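# Place the bottle upright in the lower shelf compartment

## Task

Put the bottle in the shelving unit's lower compartment standing upright with its cap pointing up, so that its entire base rests on that compartment's floor behind the front lip. It only counts if the bottle stays there without the robot holding it. At the end, open the gripper and withdraw the arm.

## Robot and tools

Robot: a single Kinova Gen3 arm with seven revolute joints and a two-finger parallel gripper. The pads open to at most 50 mm. Both fingers move together under one command number.

Frames and cameras: the scene frame has its origin on the table surface directly under the arm base. +z is up, and +y is to the left for someone facing along +x. The arm base may sit slightly tilted on the table. There are three cameras, each 896x504: cam_head_left and cam_head_right are fixed and calibrated (pinhole plus radial distortion, world-to-camera transforms given, with a few degrees and millimetres of possible error). cam_wrist rides on the wrist, and its pose is not given. Its nominal frame is wrist_camera_optical: +z forward, +x right in the image, +y down.

execute_actions(actions, pictures): actions is a list holding zero or one entry.
- An empty list sends nothing and reports the current state.
- A move entry is {"rows": [...], "steps": n}. rows holds 1 to 15 rows. steps is 1 to 15 and defaults to 15. One step is 1/30 s. Row k is applied on step k, and the final row repeats if steps outnumber rows.
- A wait entry is {"steps": n} with n up to 300. It sends no command. The count starts at the previous result, so reply time is part of it.
- pictures (boolean) turns camera images in the result on or off. By default they are included.
A refused call moves nothing.

Row layout: every row is one flat list of 10 numbers for the one arm, in this order:
1-7. Absolute target angles in radians for joint_1 to joint_7: waist, shoulder, upper arm roll, elbow, forearm roll, wrist pitch, wrist roll. These are angles to go to, not offsets, in the same convention as the Joint positions line. Stated ranges: waist ±6.283, shoulder ±2.250, upper arm roll ±6.283, elbow ±2.580, forearm roll ±6.283, wrist pitch ±2.100, wrist roll ±6.283. A call is refused if a target exceeds a range end by more than 0.013 and also lies beyond that joint's last reported angle. True ends may differ from the stated ones by up to 0.013. A target past the true end is clipped there, and the result then prints "joint sent to its limit". That line may refer to an earlier, still-running action. Its absence does not prove there is room left.
8. Gripper position, from -1 to 1. +1 is fully open (50 mm). Near -0.65 the pads meet. -1 means close until blocked.
9. force_limit, from -1 to 1. Per-pad force is about 20 N at -1, 102 N at 0 and 185 N at +1. The actual grip can run up to roughly 17 % above that.
10. speed, from -1 to 1. The pad gap changes at 20 mm/s at -1, 85 at 0 and 150 at +1.

Motion: joint speed and acceleration are capped. Joints are synchronised, so starting from rest they all arrive together, and a reversing command halts them together. On each step a joint's target is held within 0.304 rad of its measured angle for joints 1 to 4, and within 0.266 rad for joints 5 to 7. All targets are also scaled back if they would move the gripper more than 70 mm from where it is. After big moves the arm may not yet be at the target when the result comes back. Between calls the arm keeps heading for the last row sent until it has nearly stopped or a step is HELD. After that, only a fresh action makes it move or push further. Turning only joint 7 swings the point between the pads around a 25 mm radius circle.

Result lines:
- Joint positions (rad) and Joint velocities (rad/s), in column order.
- "joint command not followed": a clearance check altered or blocked targets. Mounting blocks and posts count as part of the arm.
- HELD: marks steps on which your row was not fully sent.
- object_status: 0 moving; 1 blocked while opening; 2 blocked while closing, meaning a grasp; 3 reached the requested position or the pads met, so probably nothing is held.
- position_measured in counts: the opening is about (250 - counts) x 0.202 mm.
- MOTOR HOT from 60 °C. OVER-TEMPERATURE FAULT at 75 °C: motors brake weakly and the arm sags.
- A torque fault means a joint reached its load limit (N m: 50.7 for joints 1-4, 31.9 for joints 5-7, including held weight). The arm then halts for 10 s and skips the rest of the call.

Gripping: send position -1 and keep sending it, then confirm object_status is 2. Any new position value resets the status to 0 until the fingers settle. Force_limit and speed changes only apply once the position number changes by at least 0.01, so to loosen a grip, open first. If grip force falls a lot, the fingers close again on their own. This does not happen after a grip at force_limit -1, where status stays 2 even if the object is gone. Gripping a fixed, off-centre object weakens over time, and at force_limit -1 the grip can vanish within about a minute.

zoom_image(camera, region): returns an enlarged crop of that camera's most recent image. camera is cam_head_left, cam_head_right or cam_wrist. region is [x0, y0, x1, y1] in image pixels, origin at top-left, no larger than 504x504. It moves nothing.

read_manual(section): returns only the URDF licence texts ("licences"). It moves nothing.

finished_scene(scene): pass the current scene number. The goal must still hold when it is called. Answering without any tool call ends the session.

Cautions: never push or knock anything off the table. Avoid dropping the bottle, slamming, hard impacts and heavy pressing. Brief external tugs on a held object can happen, so grip firmly enough. Holding loads heats the motors, even while you are only thinking, so do not idle while carrying. Move smoothly, then release the bottle and pull the arm away before ending the scene.

Each tool is called as a command line: name --argument value for each argument, lists and objects as JSON in quotes; but a table of rows of numbers goes row by row, as --pt "numbers of a row", without its own name.

## Session

execute_actions --actions '[]'

Scene clock: 0.00 s of 5800.00 s.
position_measured=3 object_status=3
Joint positions: [-0.826  1.119  0.503  0.726 -0.693  0.895 -0.555]
Joint velocities: [ 0.001  0.     0.001 -0.    -0.001 -0.001 -0.   ]
Motor temperatures (°C, as the motors report them): [21 23 22 23 31 27 28]

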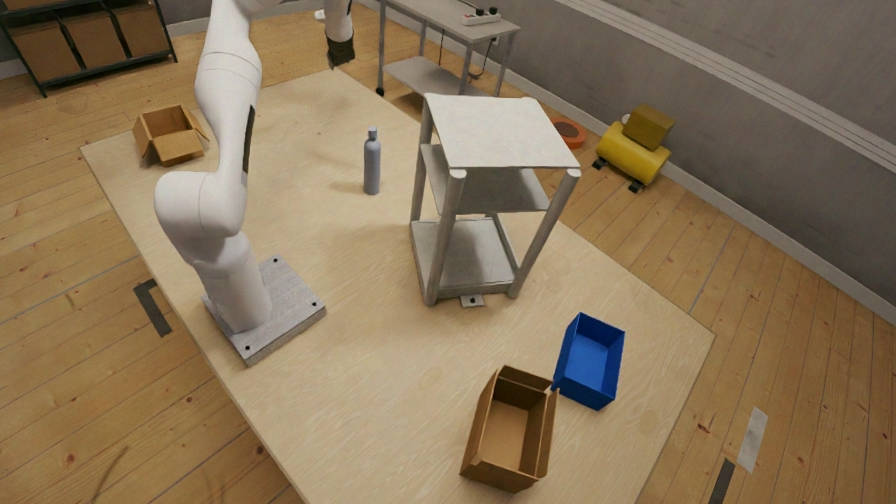

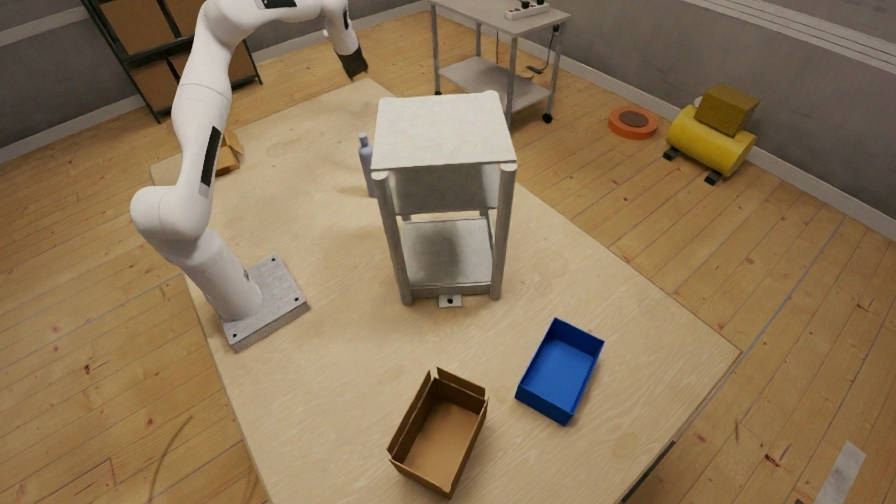

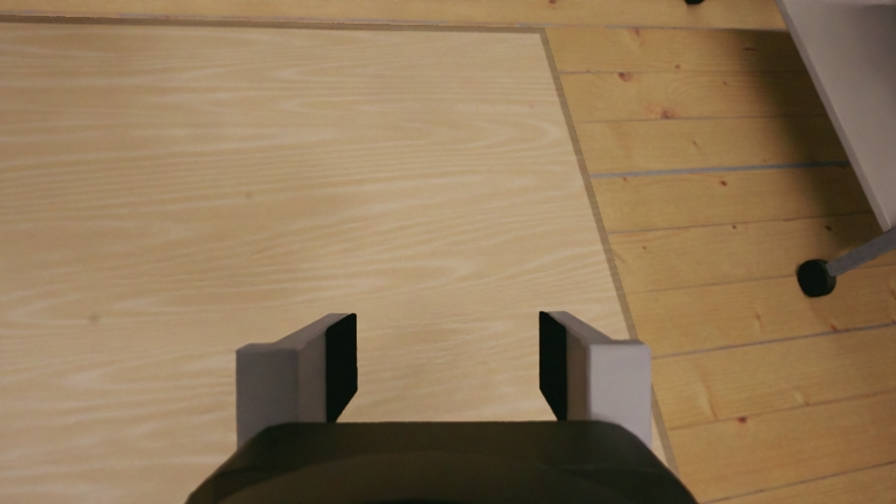

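execute_actions --actions '[{"rows":[[-1.45,1.3,0,1.84,-1.95,-1.57,1.57,1,-0.3,0]]}]' --pictures false

execute_actions --actions '[{"steps":90}]'

Scene clock: 10.20 s of 5800.00 s.
position_measured=3 object_status=3
Joint positions: [-0.981  1.193  0.353  0.881 -0.828  0.758 -0.42 ]
Joint velocities: [-0.355  0.132 -0.351  0.353 -0.311 -0.311  0.31 ]
Motor temperatures (°C, as the motors report them): [21 23 22 23 31 27 28]
Steps of this call (steps 1 to 90: nothing new was sent; then 6.70 s passed at rest; steps 91 to 105: all 15 steps of this action). Readings (joint positions | what the end effector reports):
91: [-0.828 1.120 0.503 0.727 -0.694 0.894 -0.554] | position_measured=3 object_status=3
92: [-0.833 1.122 0.501 0.732 -0.697 0.888 -0.550] | position_measured=3 object_status=3
94: [-0.854 1.134 0.481 0.754 -0.716 0.868 -0.531] | position_measured=3 object_status=3
98: [-0.900 1.158 0.434 0.800 -0.757 0.829 -0.491] | position_measured=3 object_status=3
105: the state above

Scene clock: 13.20 s of 5800.00 s.
position_measured=3 object_status=3
Joint positions: [-1.469  0.956 -0.004  1.563 -1.864 -0.384  0.675]
Joint velocities: [-0.038 -0.055 -0.005  0.117 -0.05  -0.321  0.335]
Motor temperatures (°C, as the motors report them): [21 23 22 23 31 27 28]
Steps of this call (steps 1 to 90: the robot went on to your last target). Readings (joint positions | what the end effector reports):
1: [-0.993 1.198 0.341 0.893 -0.838 0.747 -0.409] | position_measured=3 object_status=3
2: [-1.004 1.202 0.330 0.904 -0.848 0.737 -0.399] | position_measured=3 object_status=3
4: [-1.028 1.209 0.306 0.928 -0.870 0.715 -0.378] | position_measured=3 object_status=3
8: [-1.072 1.203 0.263 0.966 -0.918 0.666 -0.336] | position_measured=3 object_status=3
90: the state above

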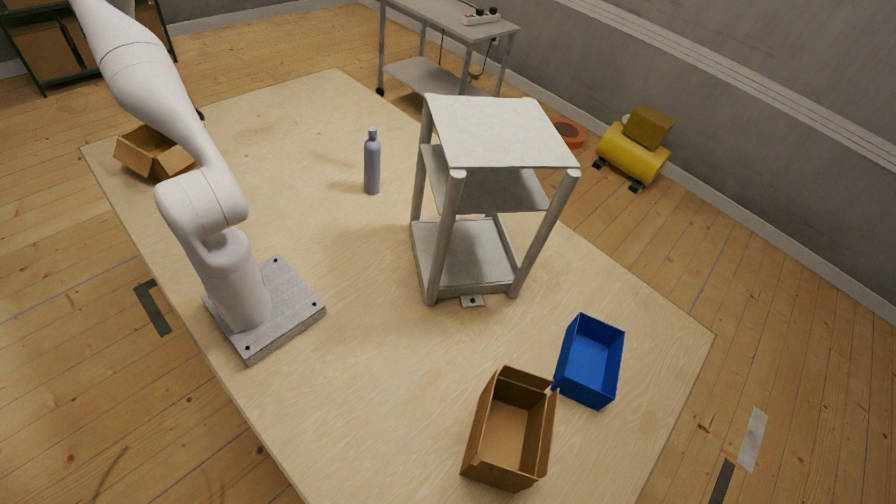

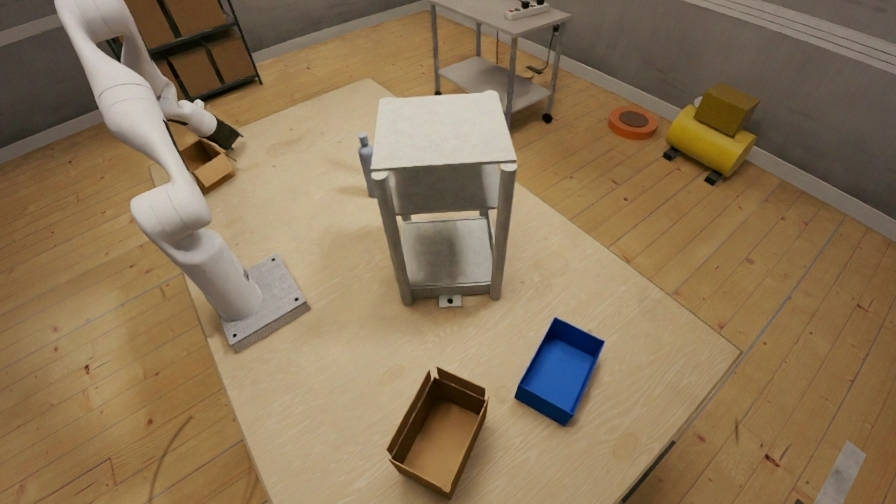

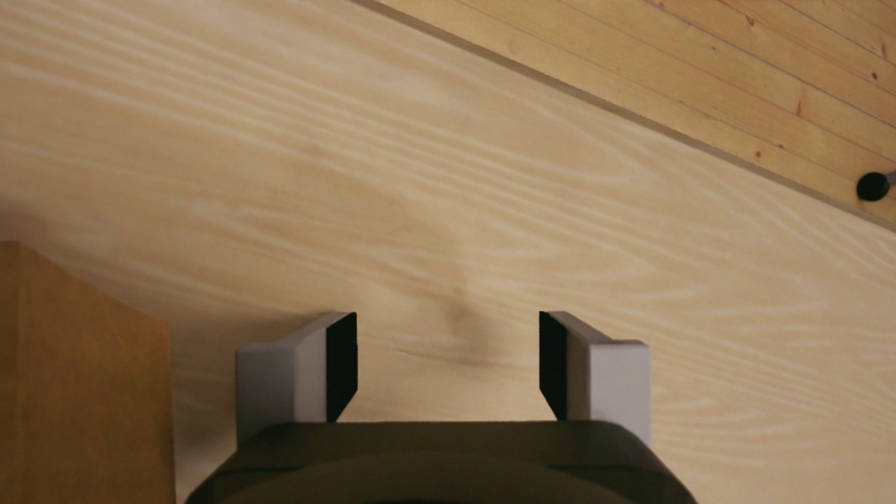

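Scraping; raise instead.

execute_actions --actions '[{"rows":[[-1.3,0.7,0,2.44,-1.95,-1.57,1.57,1,-0.3,0]]}]' --pictures false

execute_actions --actions '[{"steps":100}]'

Scene clock: 14.87 s of 5800.00 s.
position_measured=3 object_status=3
Joint positions: [-1.387  0.845  0.01   1.92  -1.919 -1.113  1.342]
Joint velocities: [ 0.182 -0.302 -0.018  0.571 -0.067 -0.502  0.48 ]
Motor temperatures (°C, as the motors report them): [21 23 22 23 31 27 28]
Steps of this call (steps 1 to 35: the robot went on to your last target; steps 36 to 50: all 15 steps of this action). Readings (joint positions | what the end effector reports):
36: [-1.491 0.997 0.022 1.692 -1.877 -0.915 1.141] | position_measured=3 object_status=3
37: [-1.488 0.999 0.022 1.701 -1.879 -0.930 1.154] | position_measured=3 object_status=3
39: [-1.476 0.992 0.020 1.726 -1.887 -0.949 1.175] | position_measured=3 object_status=3
43: [-1.441 0.934 0.014 1.790 -1.899 -0.999 1.228] | position_measured=3 object_status=3
50: the state above

Scene clock: 18.20 s of 5800.00 s.
position_measured=3 object_status=3
Joint positions: [-1.3   0.7   0.    2.44 -1.95 -1.57  1.57]
Joint velocities: [-0.001 -0.001  0.    -0.    -0.    -0.     0.   ]
Motor temperatures (°C, as the motors report them): [21 23 22 23 31 27 28]
Steps of this call (steps 1 to 45: the robot went on to your last target; steps 46 to 100: nothing new was sent). Readings (joint positions | what the end effector reports):
1: [-1.382 0.835 0.009 1.939 -1.921 -1.130 1.357] | position_measured=3 object_status=3
2: [-1.376 0.826 0.008 1.958 -1.923 -1.147 1.372] | position_measured=3 object_status=3
4: [-1.366 0.809 0.007 1.997 -1.926 -1.182 1.399] | position_measured=3 object_status=3
8: [-1.349 0.781 0.006 2.078 -1.933 -1.252 1.444] | position_measured=3 object_status=3
100: the state above
The arm was judged still, so your last target was given up. Only a new action makes it travel on or press farther. Fingers that are still opening or closing keep moving.

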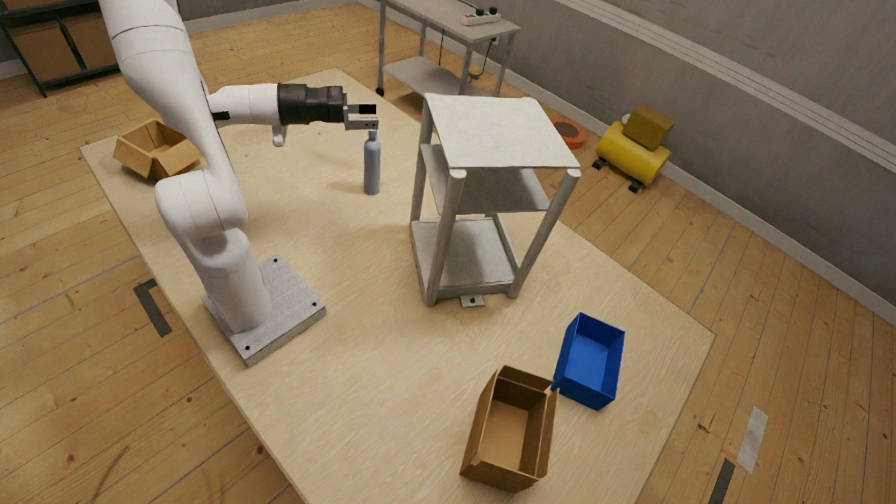

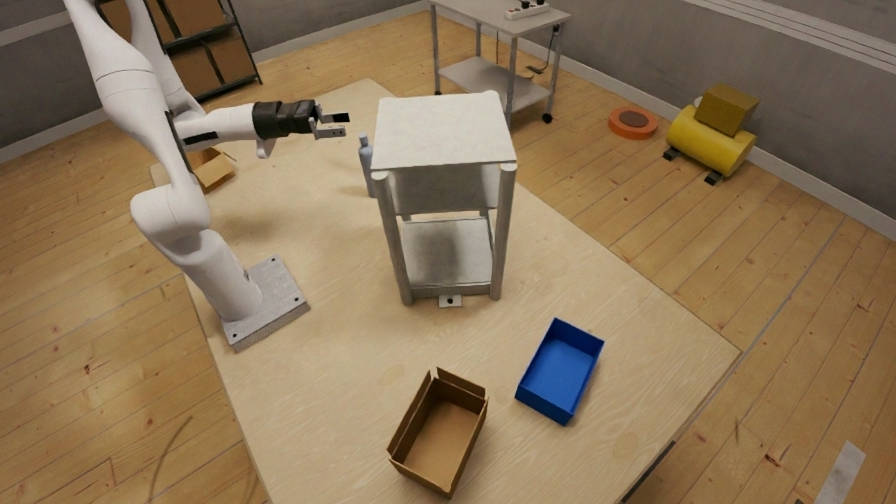

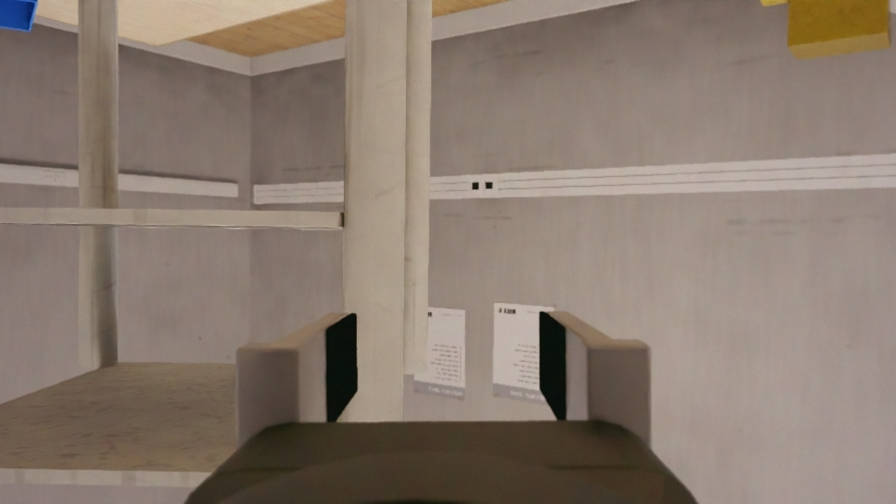

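execute_actions --actions '[{"rows":[[-1.4,1.235,0,1.905,-1.93,-1.57,1.57,1,-0.3,0]]}]' --pictures false

execute_actions --actions '[{"steps":45}]'

Scene clock: 20.40 s of 5800.00 s.
position_measured=3 object_status=3
Joint positions: [-1.372  1.029  0.     2.117 -1.935 -1.57   1.57 ]
Joint velocities: [-0.11   0.809 -0.001 -0.835  0.022  0.002 -0.   ]
Motor temperatures (°C, as the motors report them): [21 23 22 23 31 27 28]
Steps of this call (steps 1 to 51: nothing new was sent; steps 52 to 66: all 15 steps of this action). Readings (joint positions | what the end effector reports):
52: [-1.301 0.702 0.000 2.439 -1.950 -1.570 1.570] | position_measured=3 object_status=3
53: [-1.303 0.709 0.001 2.434 -1.950 -1.571 1.570] | position_measured=3 object_status=3
55: [-1.313 0.739 0.002 2.407 -1.949 -1.571 1.570] | position_measured=3 object_status=3
59: [-1.341 0.841 0.000 2.307 -1.942 -1.570 1.570] | position_measured=3 object_status=3
66: the state above

Scene clock: 21.90 s of 5800.00 s.
position_measured=3 object_status=3
Joint positions: [-1.4    1.235  0.     1.905 -1.93  -1.57   1.57 ]
Joint velocities: [-0.001 -0.    -0.002 -0.     0.    -0.     0.   ]
Motor temperatures (°C, as the motors report them): [21 23 22 23 31 27 28]
Steps of this call (steps 1 to 30: the robot went on to your last target; steps 31 to 45: nothing new was sent). Readings (joint positions | what the end effector reports):
1: [-1.376 1.056 0.000 2.089 -1.935 -1.570 1.570] | position_measured=3 object_status=3
2: [-1.380 1.083 0.000 2.061 -1.934 -1.570 1.570] | position_measured=3 object_status=3
4: [-1.387 1.137 0.000 2.005 -1.932 -1.570 1.570] | position_measured=3 object_status=3
8: [-1.397 1.212 -0.001 1.924 -1.930 -1.569 1.570] | position_measured=3 object_status=3
45: the state above
The arm was judged still, so your last target was given up. Only a new action makes it travel on or press farther. Fingers that are still opening or closing keep moving.

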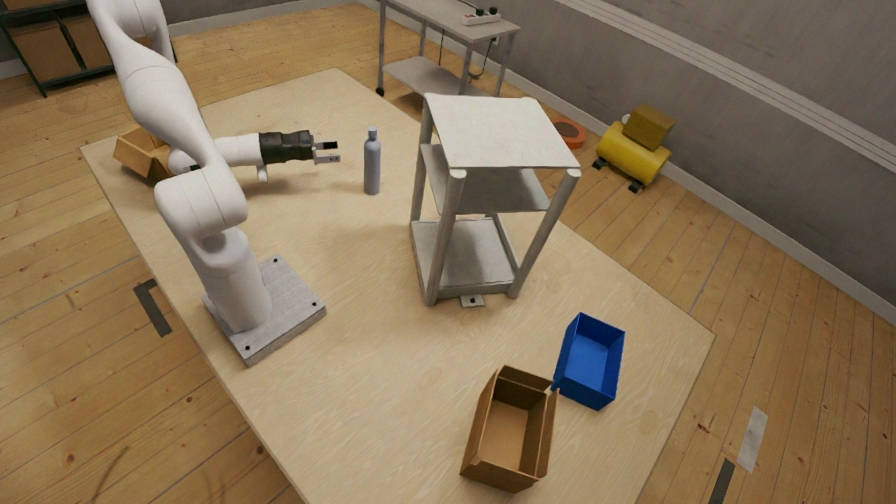

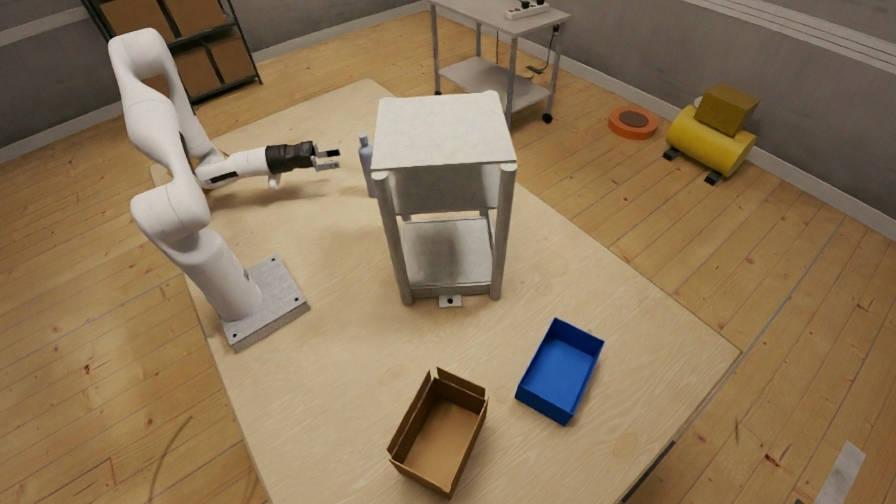

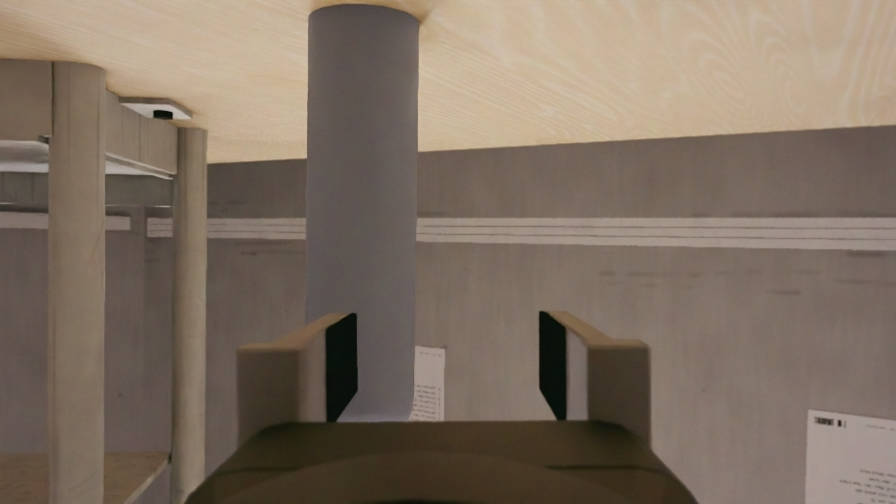

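execute_actions --actions '[{"rows":[[-1.27,1.235,0,1.905,-1.917,-1.57,1.57,1,-0.3,0]]}]' --pictures false

execute_actions --actions '[{"steps":15}]'

Scene clock: 25.03 s of 5800.00 s.
position_measured=3 object_status=3
Joint positions: [-1.272  1.235  0.     1.905 -1.917 -1.57   1.57 ]
Joint velocities: [ 0.02  -0.     0.    -0.     0.001 -0.    -0.   ]
Motor temperatures (°C, as the motors report them): [21 23 22 23 31 27 28]
Steps of this call (steps 1 to 79: nothing new was sent; steps 80 to 94: all 15 steps of this action). Readings (joint positions | what the end effector reports):
80: [-1.398 1.235 -0.000 1.905 -1.930 -1.570 1.570] | position_measured=3 object_status=3
81: [-1.392 1.235 -0.001 1.905 -1.929 -1.570 1.570] | position_measured=3 object_status=3
83: [-1.361 1.235 -0.002 1.904 -1.926 -1.570 1.570] | position_measured=3 object_status=3
87: [-1.288 1.235 0.002 1.905 -1.919 -1.570 1.570] | position_measured=3 object_status=3
94: the state above

Scene clock: 25.53 s of 5800.00 s.
position_measured=3 object_status=3
Joint positions: [-1.27   1.235  0.     1.905 -1.917 -1.57   1.57 ]
Joint velocities: [-0.001  0.001  0.001 -0.     0.    -0.001  0.001]
Motor temperatures (°C, as the motors report them): [21 23 22 23 31 27 28]
Steps of this call (steps 1 to 15: the robot went on to your last target). Readings (joint positions | what the end effector reports):
1: [-1.271 1.235 0.000 1.905 -1.917 -1.570 1.570] | position_measured=3 object_status=3
2: [-1.271 1.235 0.000 1.905 -1.917 -1.570 1.570] | position_measured=3 object_status=3
4: [-1.271 1.235 0.000 1.905 -1.917 -1.570 1.570] | position_measured=3 object_status=3
8: [-1.270 1.235 0.000 1.905 -1.917 -1.570 1.570] | position_measured=3 object_status=3
15: the state above
The arm was judged still, so your last target was given up. Only a new action makes it travel on or press farther. Fingers that are still opening or closing keep moving.

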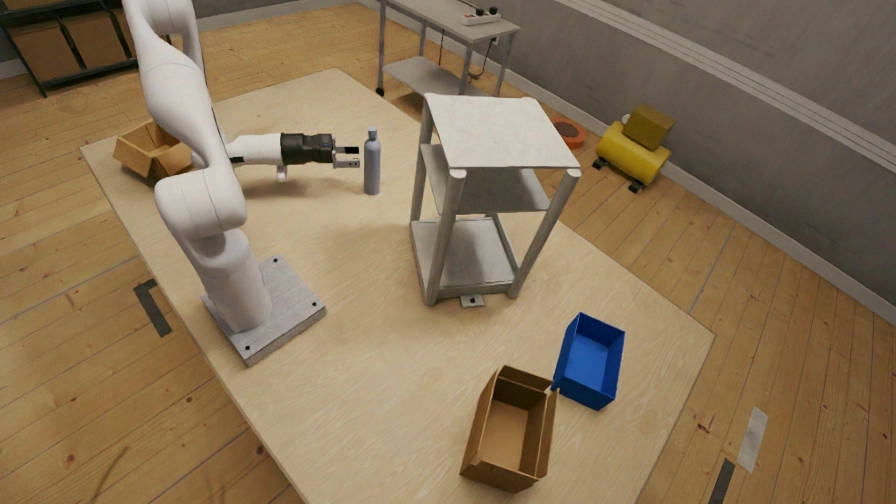

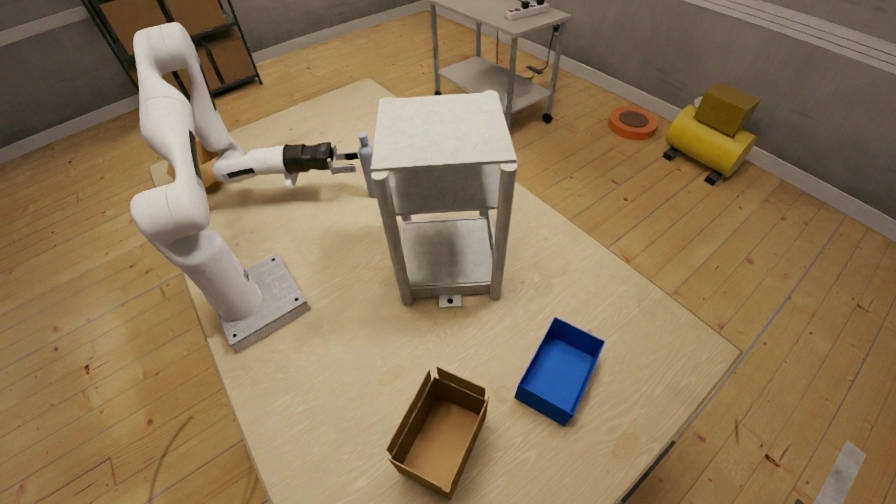

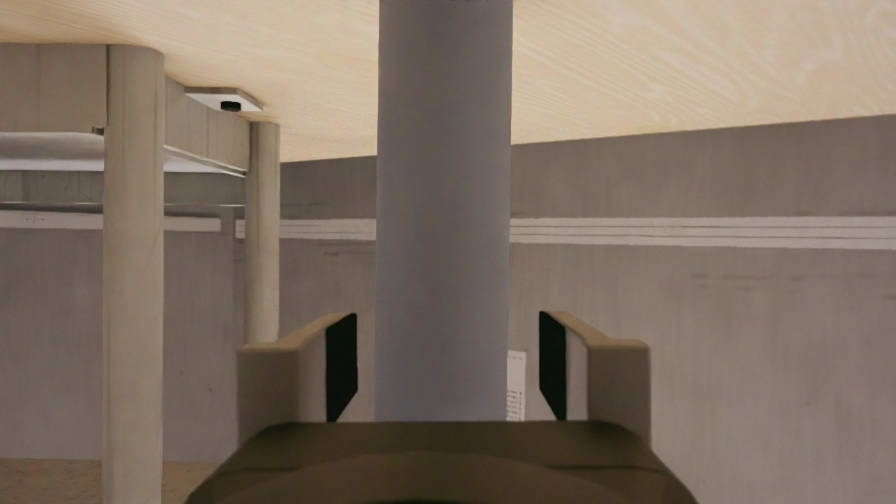

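execute_actions --actions '[{"rows":[[-1.105,1.235,0,1.905,-1.811,-1.57,1.57,1,-0.3,0]]}]' --pictures false

execute_actions --actions '[{"rows":[[-1.105,1.235,0,1.905,-1.811,-1.57,1.57,-1,-0.3,0]]}]'

Scene clock: 27.23 s of 5800.00 s.
position_measured=3 object_status=3
Joint positions: [-1.108  1.235  0.     1.905 -1.811 -1.57   1.57 ]
Joint velocities: [ 0.028  0.    -0.002  0.    -0.002 -0.001 -0.001]
Motor temperatures (°C, as the motors report them): [21 23 22 23 31 27 28]
Steps of this call (steps 1 to 36: nothing new was sent; steps 37 to 51: all 15 steps of this action). Readings (joint positions | what the end effector reports):
37: [-1.268 1.235 -0.000 1.905 -1.917 -1.570 1.570] | position_measured=3 object_status=3
38: [-1.262 1.235 -0.001 1.905 -1.913 -1.570 1.570] | position_measured=3 object_status=3
40: [-1.231 1.235 -0.002 1.905 -1.897 -1.570 1.570] | position_measured=3 object_status=3
44: [-1.140 1.235 0.001 1.905 -1.834 -1.570 1.570] | position_measured=3 object_status=3
51: the state above

Scene clock: 27.73 s of 5800.00 s.
position_measured=41 object_status=2
Joint positions: [-1.105  1.235 -0.     1.905 -1.811 -1.57   1.57 ]
Joint velocities: [-0.     0.    -0.001 -0.    -0.001 -0.     0.   ]
Motor temperatures (°C, as the motors report them): [21 23 22 23 31 27 28]
Steps of this call (steps 1 to 15: all 15 steps of this action). Readings (joint positions | what the end effector reports):
1: [-1.107 1.235 0.000 1.905 -1.811 -1.570 1.570] | position_measured=14 object_status=0
2: [-1.107 1.235 0.000 1.905 -1.811 -1.570 1.570] | position_measured=28 object_status=0
4: [-1.106 1.235 0.000 1.905 -1.811 -1.570 1.570] | position_measured=41 object_status=0
8: [-1.106 1.235 -0.000 1.905 -1.811 -1.570 1.570] | position_measured=41 object_status=0
15: the state above

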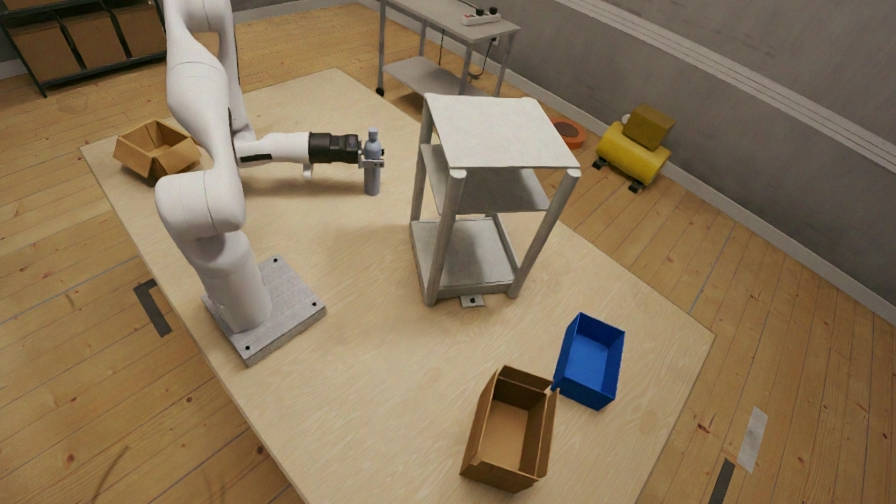

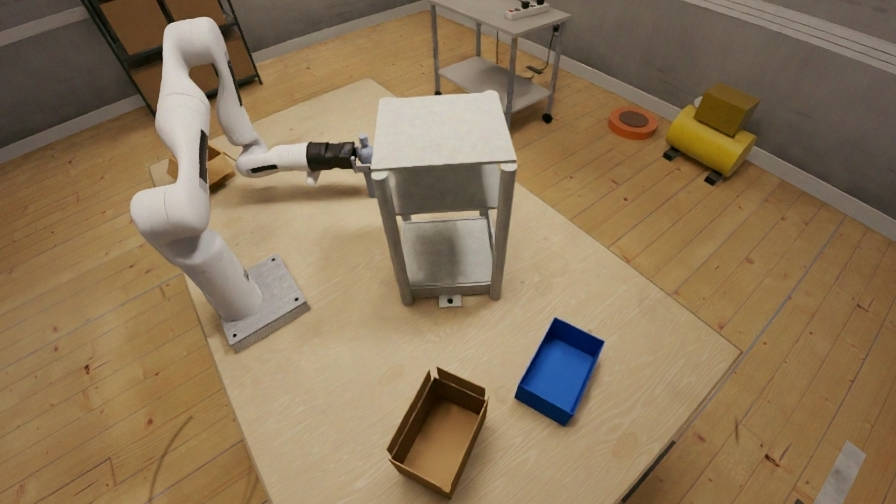

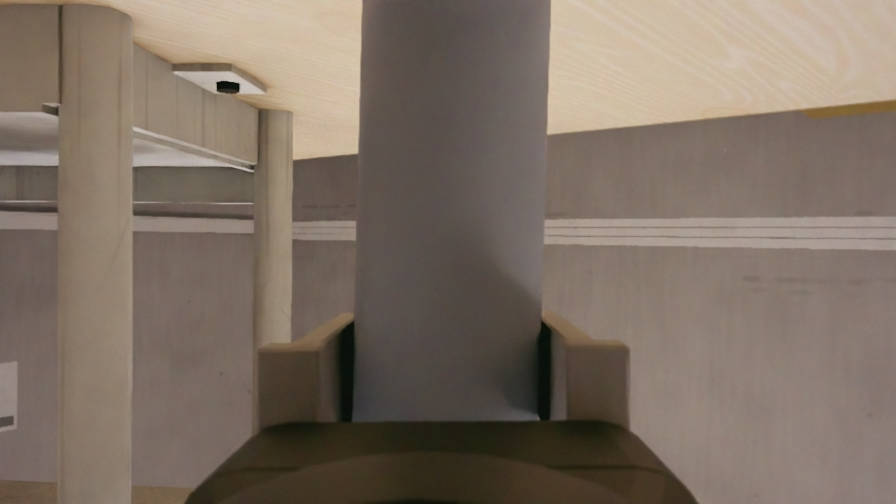

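execute_actions --actions '[{"rows":[[-1.4,0.6,0,2.54,-1.5,-1.57,1.57,-1,-0.3,0]]}]' --pictures false

execute_actions --actions '[{"steps":20}]' --pictures false

execute_actions --actions '[{"rows":[[-1.4,0.6,0,2.54,2.3,-1.57,1.57,-1,-0.3,0]]}]' --pictures false

execute_actions --actions '[{"steps":120}]' --pictures false

execute_actions --actions '[{"rows":[[1.7,0.6,0,2.54,2.3,-1.57,1.57,-1,-0.3,0]]}]' --pictures false

execute_actions --actions '[{"steps":100}]'

Scene clock: 30.30 s of 5800.00 s.
position_measured=41 object_status=2
Joint positions: [-1.319  0.9   -0.001  2.231 -1.589 -1.569  1.57 ]
Joint velocities: [-0.335 -0.991 -0.004  0.977  0.384 -0.005 -0.   ]
Motor temperatures (°C, as the motors report them): [21 23 22 23 31 27 28]
Steps of this call (steps 1 to 15: the robot went on to your last target; steps 16 to 62: nothing new was sent; steps 63 to 77: all 15 steps of this action). Readings (joint positions | what the end effector reports):
63: [-1.107 1.233 -0.000 1.906 -1.810 -1.569 1.570] | position_measured=41 object_status=2
64: [-1.113 1.227 0.000 1.912 -1.807 -1.568 1.570] | position_measured=41 object_status=2
66: [-1.142 1.198 0.000 1.940 -1.784 -1.567 1.570] | position_measured=41 object_status=2
70: [-1.218 1.104 -0.001 2.030 -1.704 -1.569 1.570] | position_measured=41 object_status=2
77: the state above

Scene clock: 30.97 s of 5800.00 s.
position_measured=41 object_status=2
Joint positions: [-1.4    0.601  0.     2.54  -1.5   -1.57   1.57 ]
Joint velocities: [-0.003 -0.009  0.001  0.001  0.    -0.001  0.001]
Motor temperatures (°C, as the motors report them): [21 23 22 23 31 27 28]
Steps of this call (steps 1 to 20: the robot went on to your last target). Readings (joint positions | what the end effector reports):
1: [-1.330 0.867 -0.001 2.264 -1.577 -1.569 1.570] | position_measured=41 object_status=2
2: [-1.339 0.833 -0.001 2.297 -1.566 -1.570 1.570] | position_measured=41 object_status=2
4: [-1.357 0.766 -0.001 2.367 -1.546 -1.570 1.570] | position_measured=41 object_status=2
8: [-1.386 0.654 0.000 2.486 -1.514 -1.571 1.570] | position_measured=41 object_status=2
20: the state above

Scene clock: 31.47 s of 5800.00 s.
position_measured=41 object_status=2
Joint positions: [-1.4    0.6    0.     2.54  -0.995 -1.57   1.57 ]
Joint velocities: [-0.001 -0.001 -0.001 -0.001  1.219  0.     0.   ]
Motor temperatures (°C, as the motors report them): [21 23 22 23 31 27 28]
Steps of this call (steps 1 to 15: all 15 steps of this action). Readings (joint positions | what the end effector reports):
1: [-1.400 0.601 0.000 2.540 -1.499 -1.570 1.570] | position_measured=41 object_status=2
2: [-1.399 0.601 0.000 2.541 -1.490 -1.570 1.570] | position_measured=41 object_status=2
4: [-1.399 0.600 0.001 2.541 -1.441 -1.570 1.570] | position_measured=41 object_status=2
8: [-1.399 0.600 0.000 2.540 -1.280 -1.570 1.570] | position_measured=41 object_status=2
15: the state above

Scene clock: 35.47 s of 5800.00 s.
position_measured=41 object_status=2
Joint positions: [-1.4   0.6  -0.    2.54  2.3  -1.57  1.57]
Joint velocities: [ 0.001 -0.002  0.     0.     0.001  0.002  0.   ]
Motor temperatures (°C, as the motors report them): [21 23 22 23 31 27 28]
Steps of this call (steps 1 to 105: the robot went on to your last target; steps 106 to 120: nothing new was sent). Readings (joint positions | what the end effector reports):
1: [-1.400 0.600 0.000 2.540 -0.954 -1.570 1.570] | position_measured=41 object_status=2
2: [-1.400 0.600 0.000 2.540 -0.914 -1.570 1.570] | position_measured=41 object_status=2
4: [-1.400 0.600 0.000 2.540 -0.832 -1.570 1.570] | position_measured=41 object_status=2
8: [-1.400 0.600 0.000 2.540 -0.670 -1.570 1.570] | position_measured=41 object_status=2
120: the state above
The arm was judged still, so your last target was given up. Only a new action makes it travel on or press farther. Fingers that are still opening or closing keep moving.

Scene clock: 35.97 s of 5800.00 s.
position_measured=41 object_status=2
Joint positions: [-0.93  0.6   0.    2.54  2.3  -1.57  1.57]
Joint velocities: [ 1.299 -0.002  0.001 -0.     0.001 -0.     0.   ]
Motor temperatures (°C, as the motors report them): [21 23 22 23 31 27 28]
Steps of this call (steps 1 to 15: all 15 steps of this action). Readings (joint positions | what the end effector reports):
1: [-1.398 0.600 -0.000 2.540 2.300 -1.570 1.570] | position_measured=41 object_status=2
2: [-1.391 0.600 -0.000 2.540 2.300 -1.570 1.570] | position_measured=41 object_status=2
4: [-1.359 0.600 -0.001 2.540 2.300 -1.570 1.570] | position_measured=41 object_status=2
8: [-1.233 0.600 -0.001 2.540 2.300 -1.570 1.570] | position_measured=41 object_status=2
15: the state above

Scene clock: 39.30 s of 5800.00 s.
position_measured=41 object_status=2
Joint positions: [ 1.7   0.6  -0.    2.54  2.3  -1.57  1.57]
Joint velocities: [ 0.001  0.001 -0.     0.     0.001  0.    -0.   ]
Motor temperatures (°C, as the motors report them): [21 23 22 23 31 27 28]
Steps of this call (steps 1 to 90: the robot went on to your last target; steps 91 to 100: nothing new was sent). Readings (joint positions | what the end effector reports):
1: [-0.887 0.600 0.000 2.540 2.300 -1.570 1.570] | position_measured=41 object_status=2
2: [-0.843 0.600 0.000 2.540 2.300 -1.570 1.570] | position_measured=41 object_status=2
4: [-0.756 0.600 0.000 2.540 2.300 -1.570 1.570] | position_measured=41 object_status=2
8: [-0.582 0.600 0.000 2.540 2.300 -1.570 1.570] | position_measured=41 object_status=2
100: the state above
The arm was judged still, so your last target was given up. Only a new action makes it travel on or press farther. Fingers that are still opening or closing keep moving.

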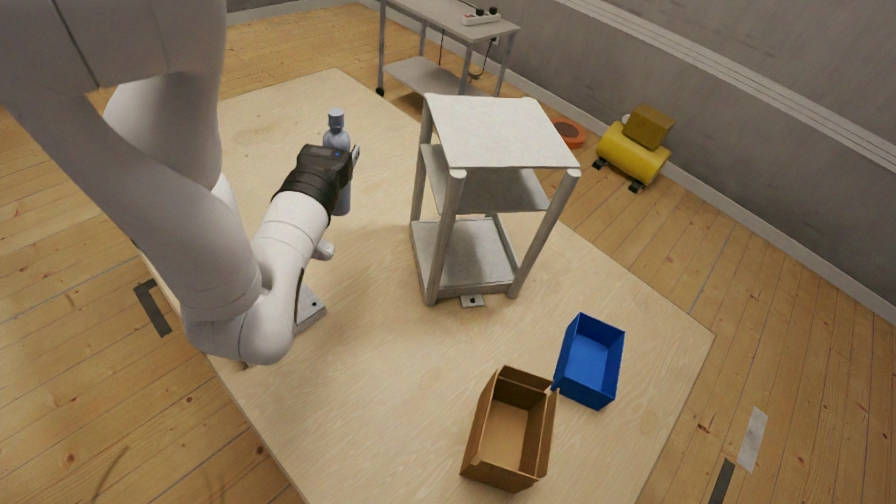

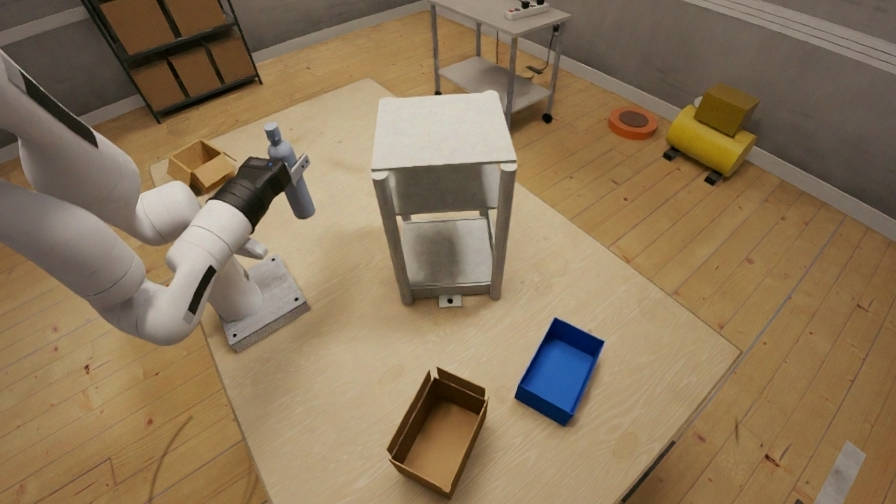

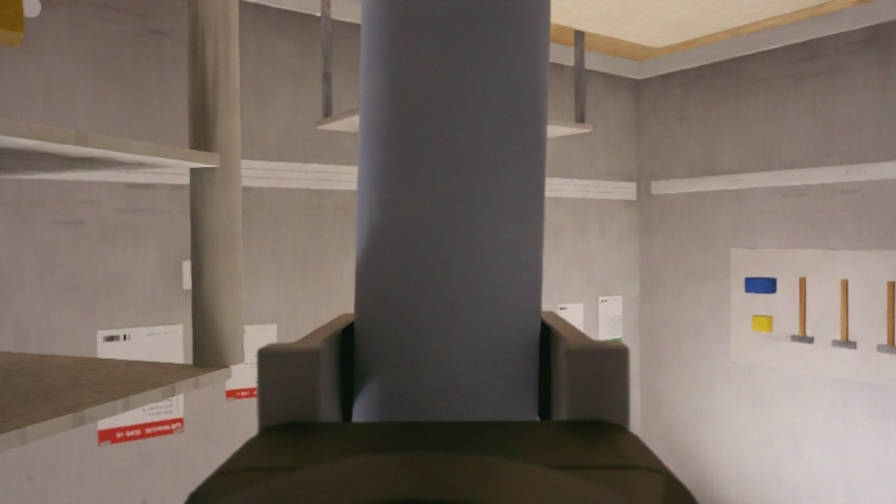

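execute_actions --actions '[{"rows":[[2.05,1.079,0,2.062,2.0,-1.57,1.57,-1,-0.3,0]]}]' --pictures false

execute_actions --actions '[{"steps":25}]' --pictures false

execute_actions --actions '[{"rows":[[1.61,1.079,0,2.062,1.797,-1.57,1.57,-1,-0.3,0]]}]' --pictures false

execute_actions --actions '[{"steps":25}]'

Scene clock: 42.97 s of 5800.00 s.
position_measured=41 object_status=2
Joint positions: [ 1.906  0.851 -0.001  2.297  2.124 -1.571  1.57 ]
Joint velocities: [ 0.382  0.611 -0.001 -0.628 -0.334 -0.     0.   ]
Motor temperatures (°C, as the motors report them): [21 23 22 23 31 27 28]
Steps of this call (steps 1 to 90: nothing new was sent; then 0.17 s passed at rest; steps 91 to 105: all 15 steps of this action). Readings (joint positions | what the end effector reports):
91: [1.702 0.602 -0.000 2.539 2.300 -1.570 1.570] | position_measured=41 object_status=2
92: [1.709 0.609 -0.001 2.534 2.296 -1.571 1.570] | position_measured=41 object_status=2
94: [1.740 0.639 -0.002 2.508 2.274 -1.571 1.570] | position_measured=41 object_status=2
98: [1.810 0.712 -0.001 2.435 2.211 -1.571 1.570] | position_measured=41 object_status=2
105: the state above

Scene clock: 43.80 s of 5800.00 s.
position_measured=41 object_status=2
Joint positions: [ 2.05   1.079  0.     2.062  2.    -1.57   1.57 ]
Joint velocities: [ 0.001  0.003  0.     0.    -0.    -0.     0.   ]
Motor temperatures (°C, as the motors report them): [21 23 22 23 31 27 28]
Steps of this call (steps 1 to 25: the robot went on to your last target). Readings (joint positions | what the end effector reports):
1: [1.919 0.871 -0.001 2.276 2.113 -1.570 1.570] | position_measured=41 object_status=2
2: [1.932 0.892 -0.001 2.255 2.102 -1.570 1.570] | position_measured=41 object_status=2
4: [1.958 0.933 -0.001 2.212 2.080 -1.570 1.570] | position_measured=41 object_status=2
8: [2.009 1.015 -0.000 2.128 2.035 -1.570 1.570] | position_measured=41 object_status=2
25: the state above

Scene clock: 44.30 s of 5800.00 s.
position_measured=41 object_status=2
Joint positions: [ 1.676  1.079 -0.001  2.062  1.82  -1.57   1.57 ]
Joint velocities: [-0.676  0.001 -0.014  0.004 -0.263 -0.001 -0.   ]
Motor temperatures (°C, as the motors report them): [21 23 22 23 31 27 28]
Steps of this call (steps 1 to 15: all 15 steps of this action). Readings (joint positions | what the end effector reports):
1: [2.048 1.079 0.000 2.062 2.000 -1.570 1.570] | position_measured=41 object_status=2
2: [2.041 1.079 0.001 2.062 1.996 -1.570 1.570] | position_measured=41 object_status=2
4: [2.011 1.079 0.002 2.062 1.979 -1.570 1.570] | position_measured=41 object_status=2
8: [1.891 1.079 0.001 2.061 1.907 -1.570 1.570] | position_measured=41 object_status=2
15: the state above

Scene clock: 45.13 s of 5800.00 s.
position_measured=41 object_status=2
Joint positions: [ 1.61   1.079 -0.     2.062  1.797 -1.57   1.57 ]
Joint velocities: [-0.001  0.     0.     0.     0.002  0.     0.   ]
Motor temperatures (°C, as the motors report them): [21 23 22 23 31 27 28]
Steps of this call (steps 1 to 25: the robot went on to your last target). Readings (joint positions | what the end effector reports):
1: [1.656 1.079 -0.001 2.062 1.812 -1.570 1.570] | position_measured=41 object_status=2
2: [1.640 1.079 -0.002 2.062 1.806 -1.570 1.570] | position_measured=41 object_status=2
4: [1.622 1.079 -0.002 2.062 1.799 -1.570 1.570] | position_measured=41 object_status=2
8: [1.614 1.079 -0.000 2.062 1.797 -1.570 1.570] | position_measured=41 object_status=2
25: the state above

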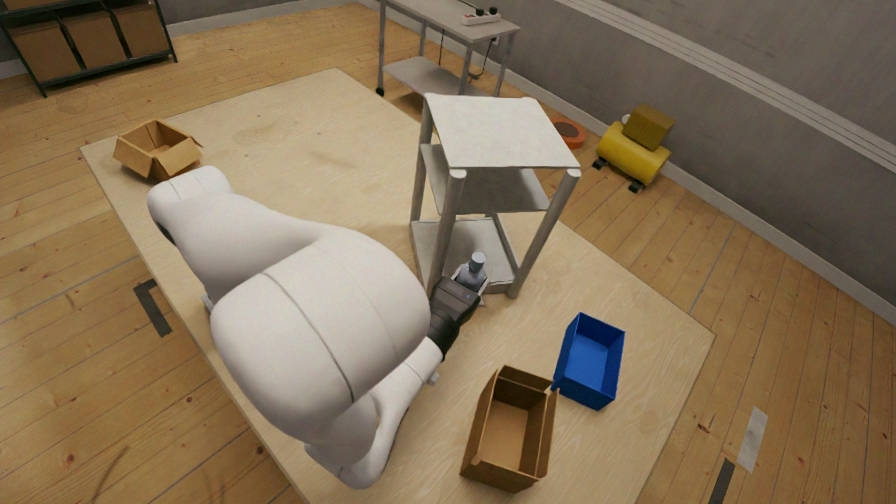

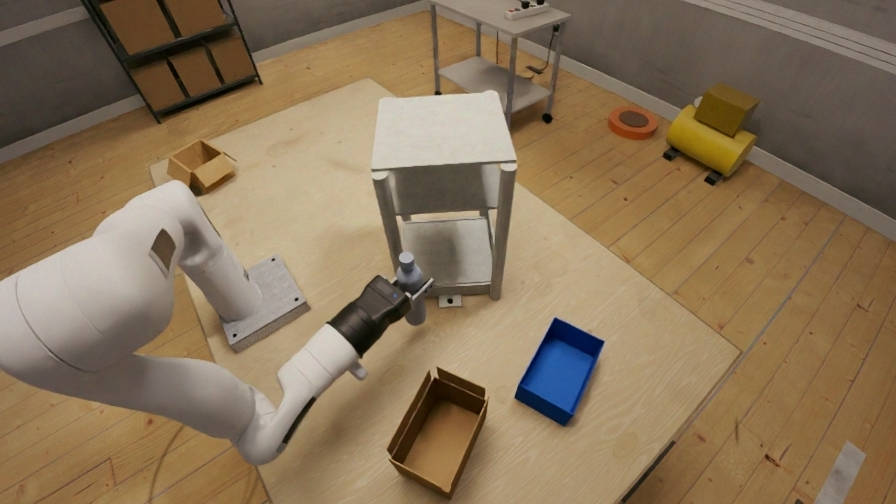

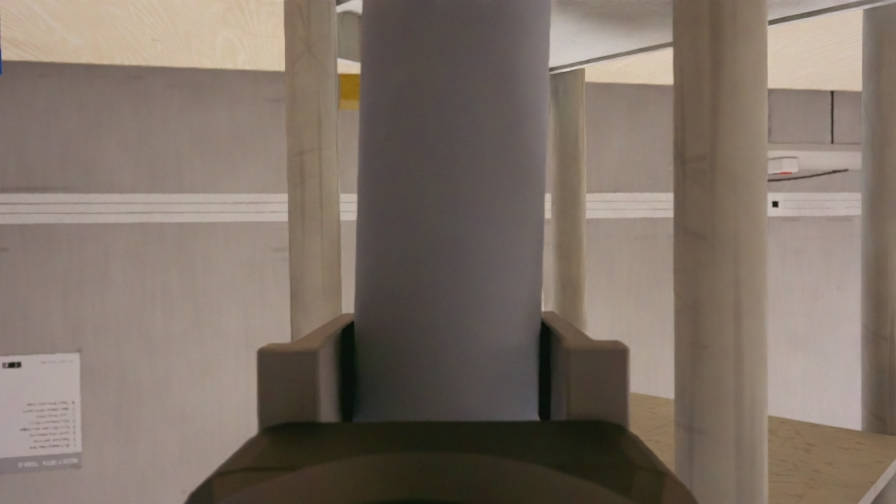

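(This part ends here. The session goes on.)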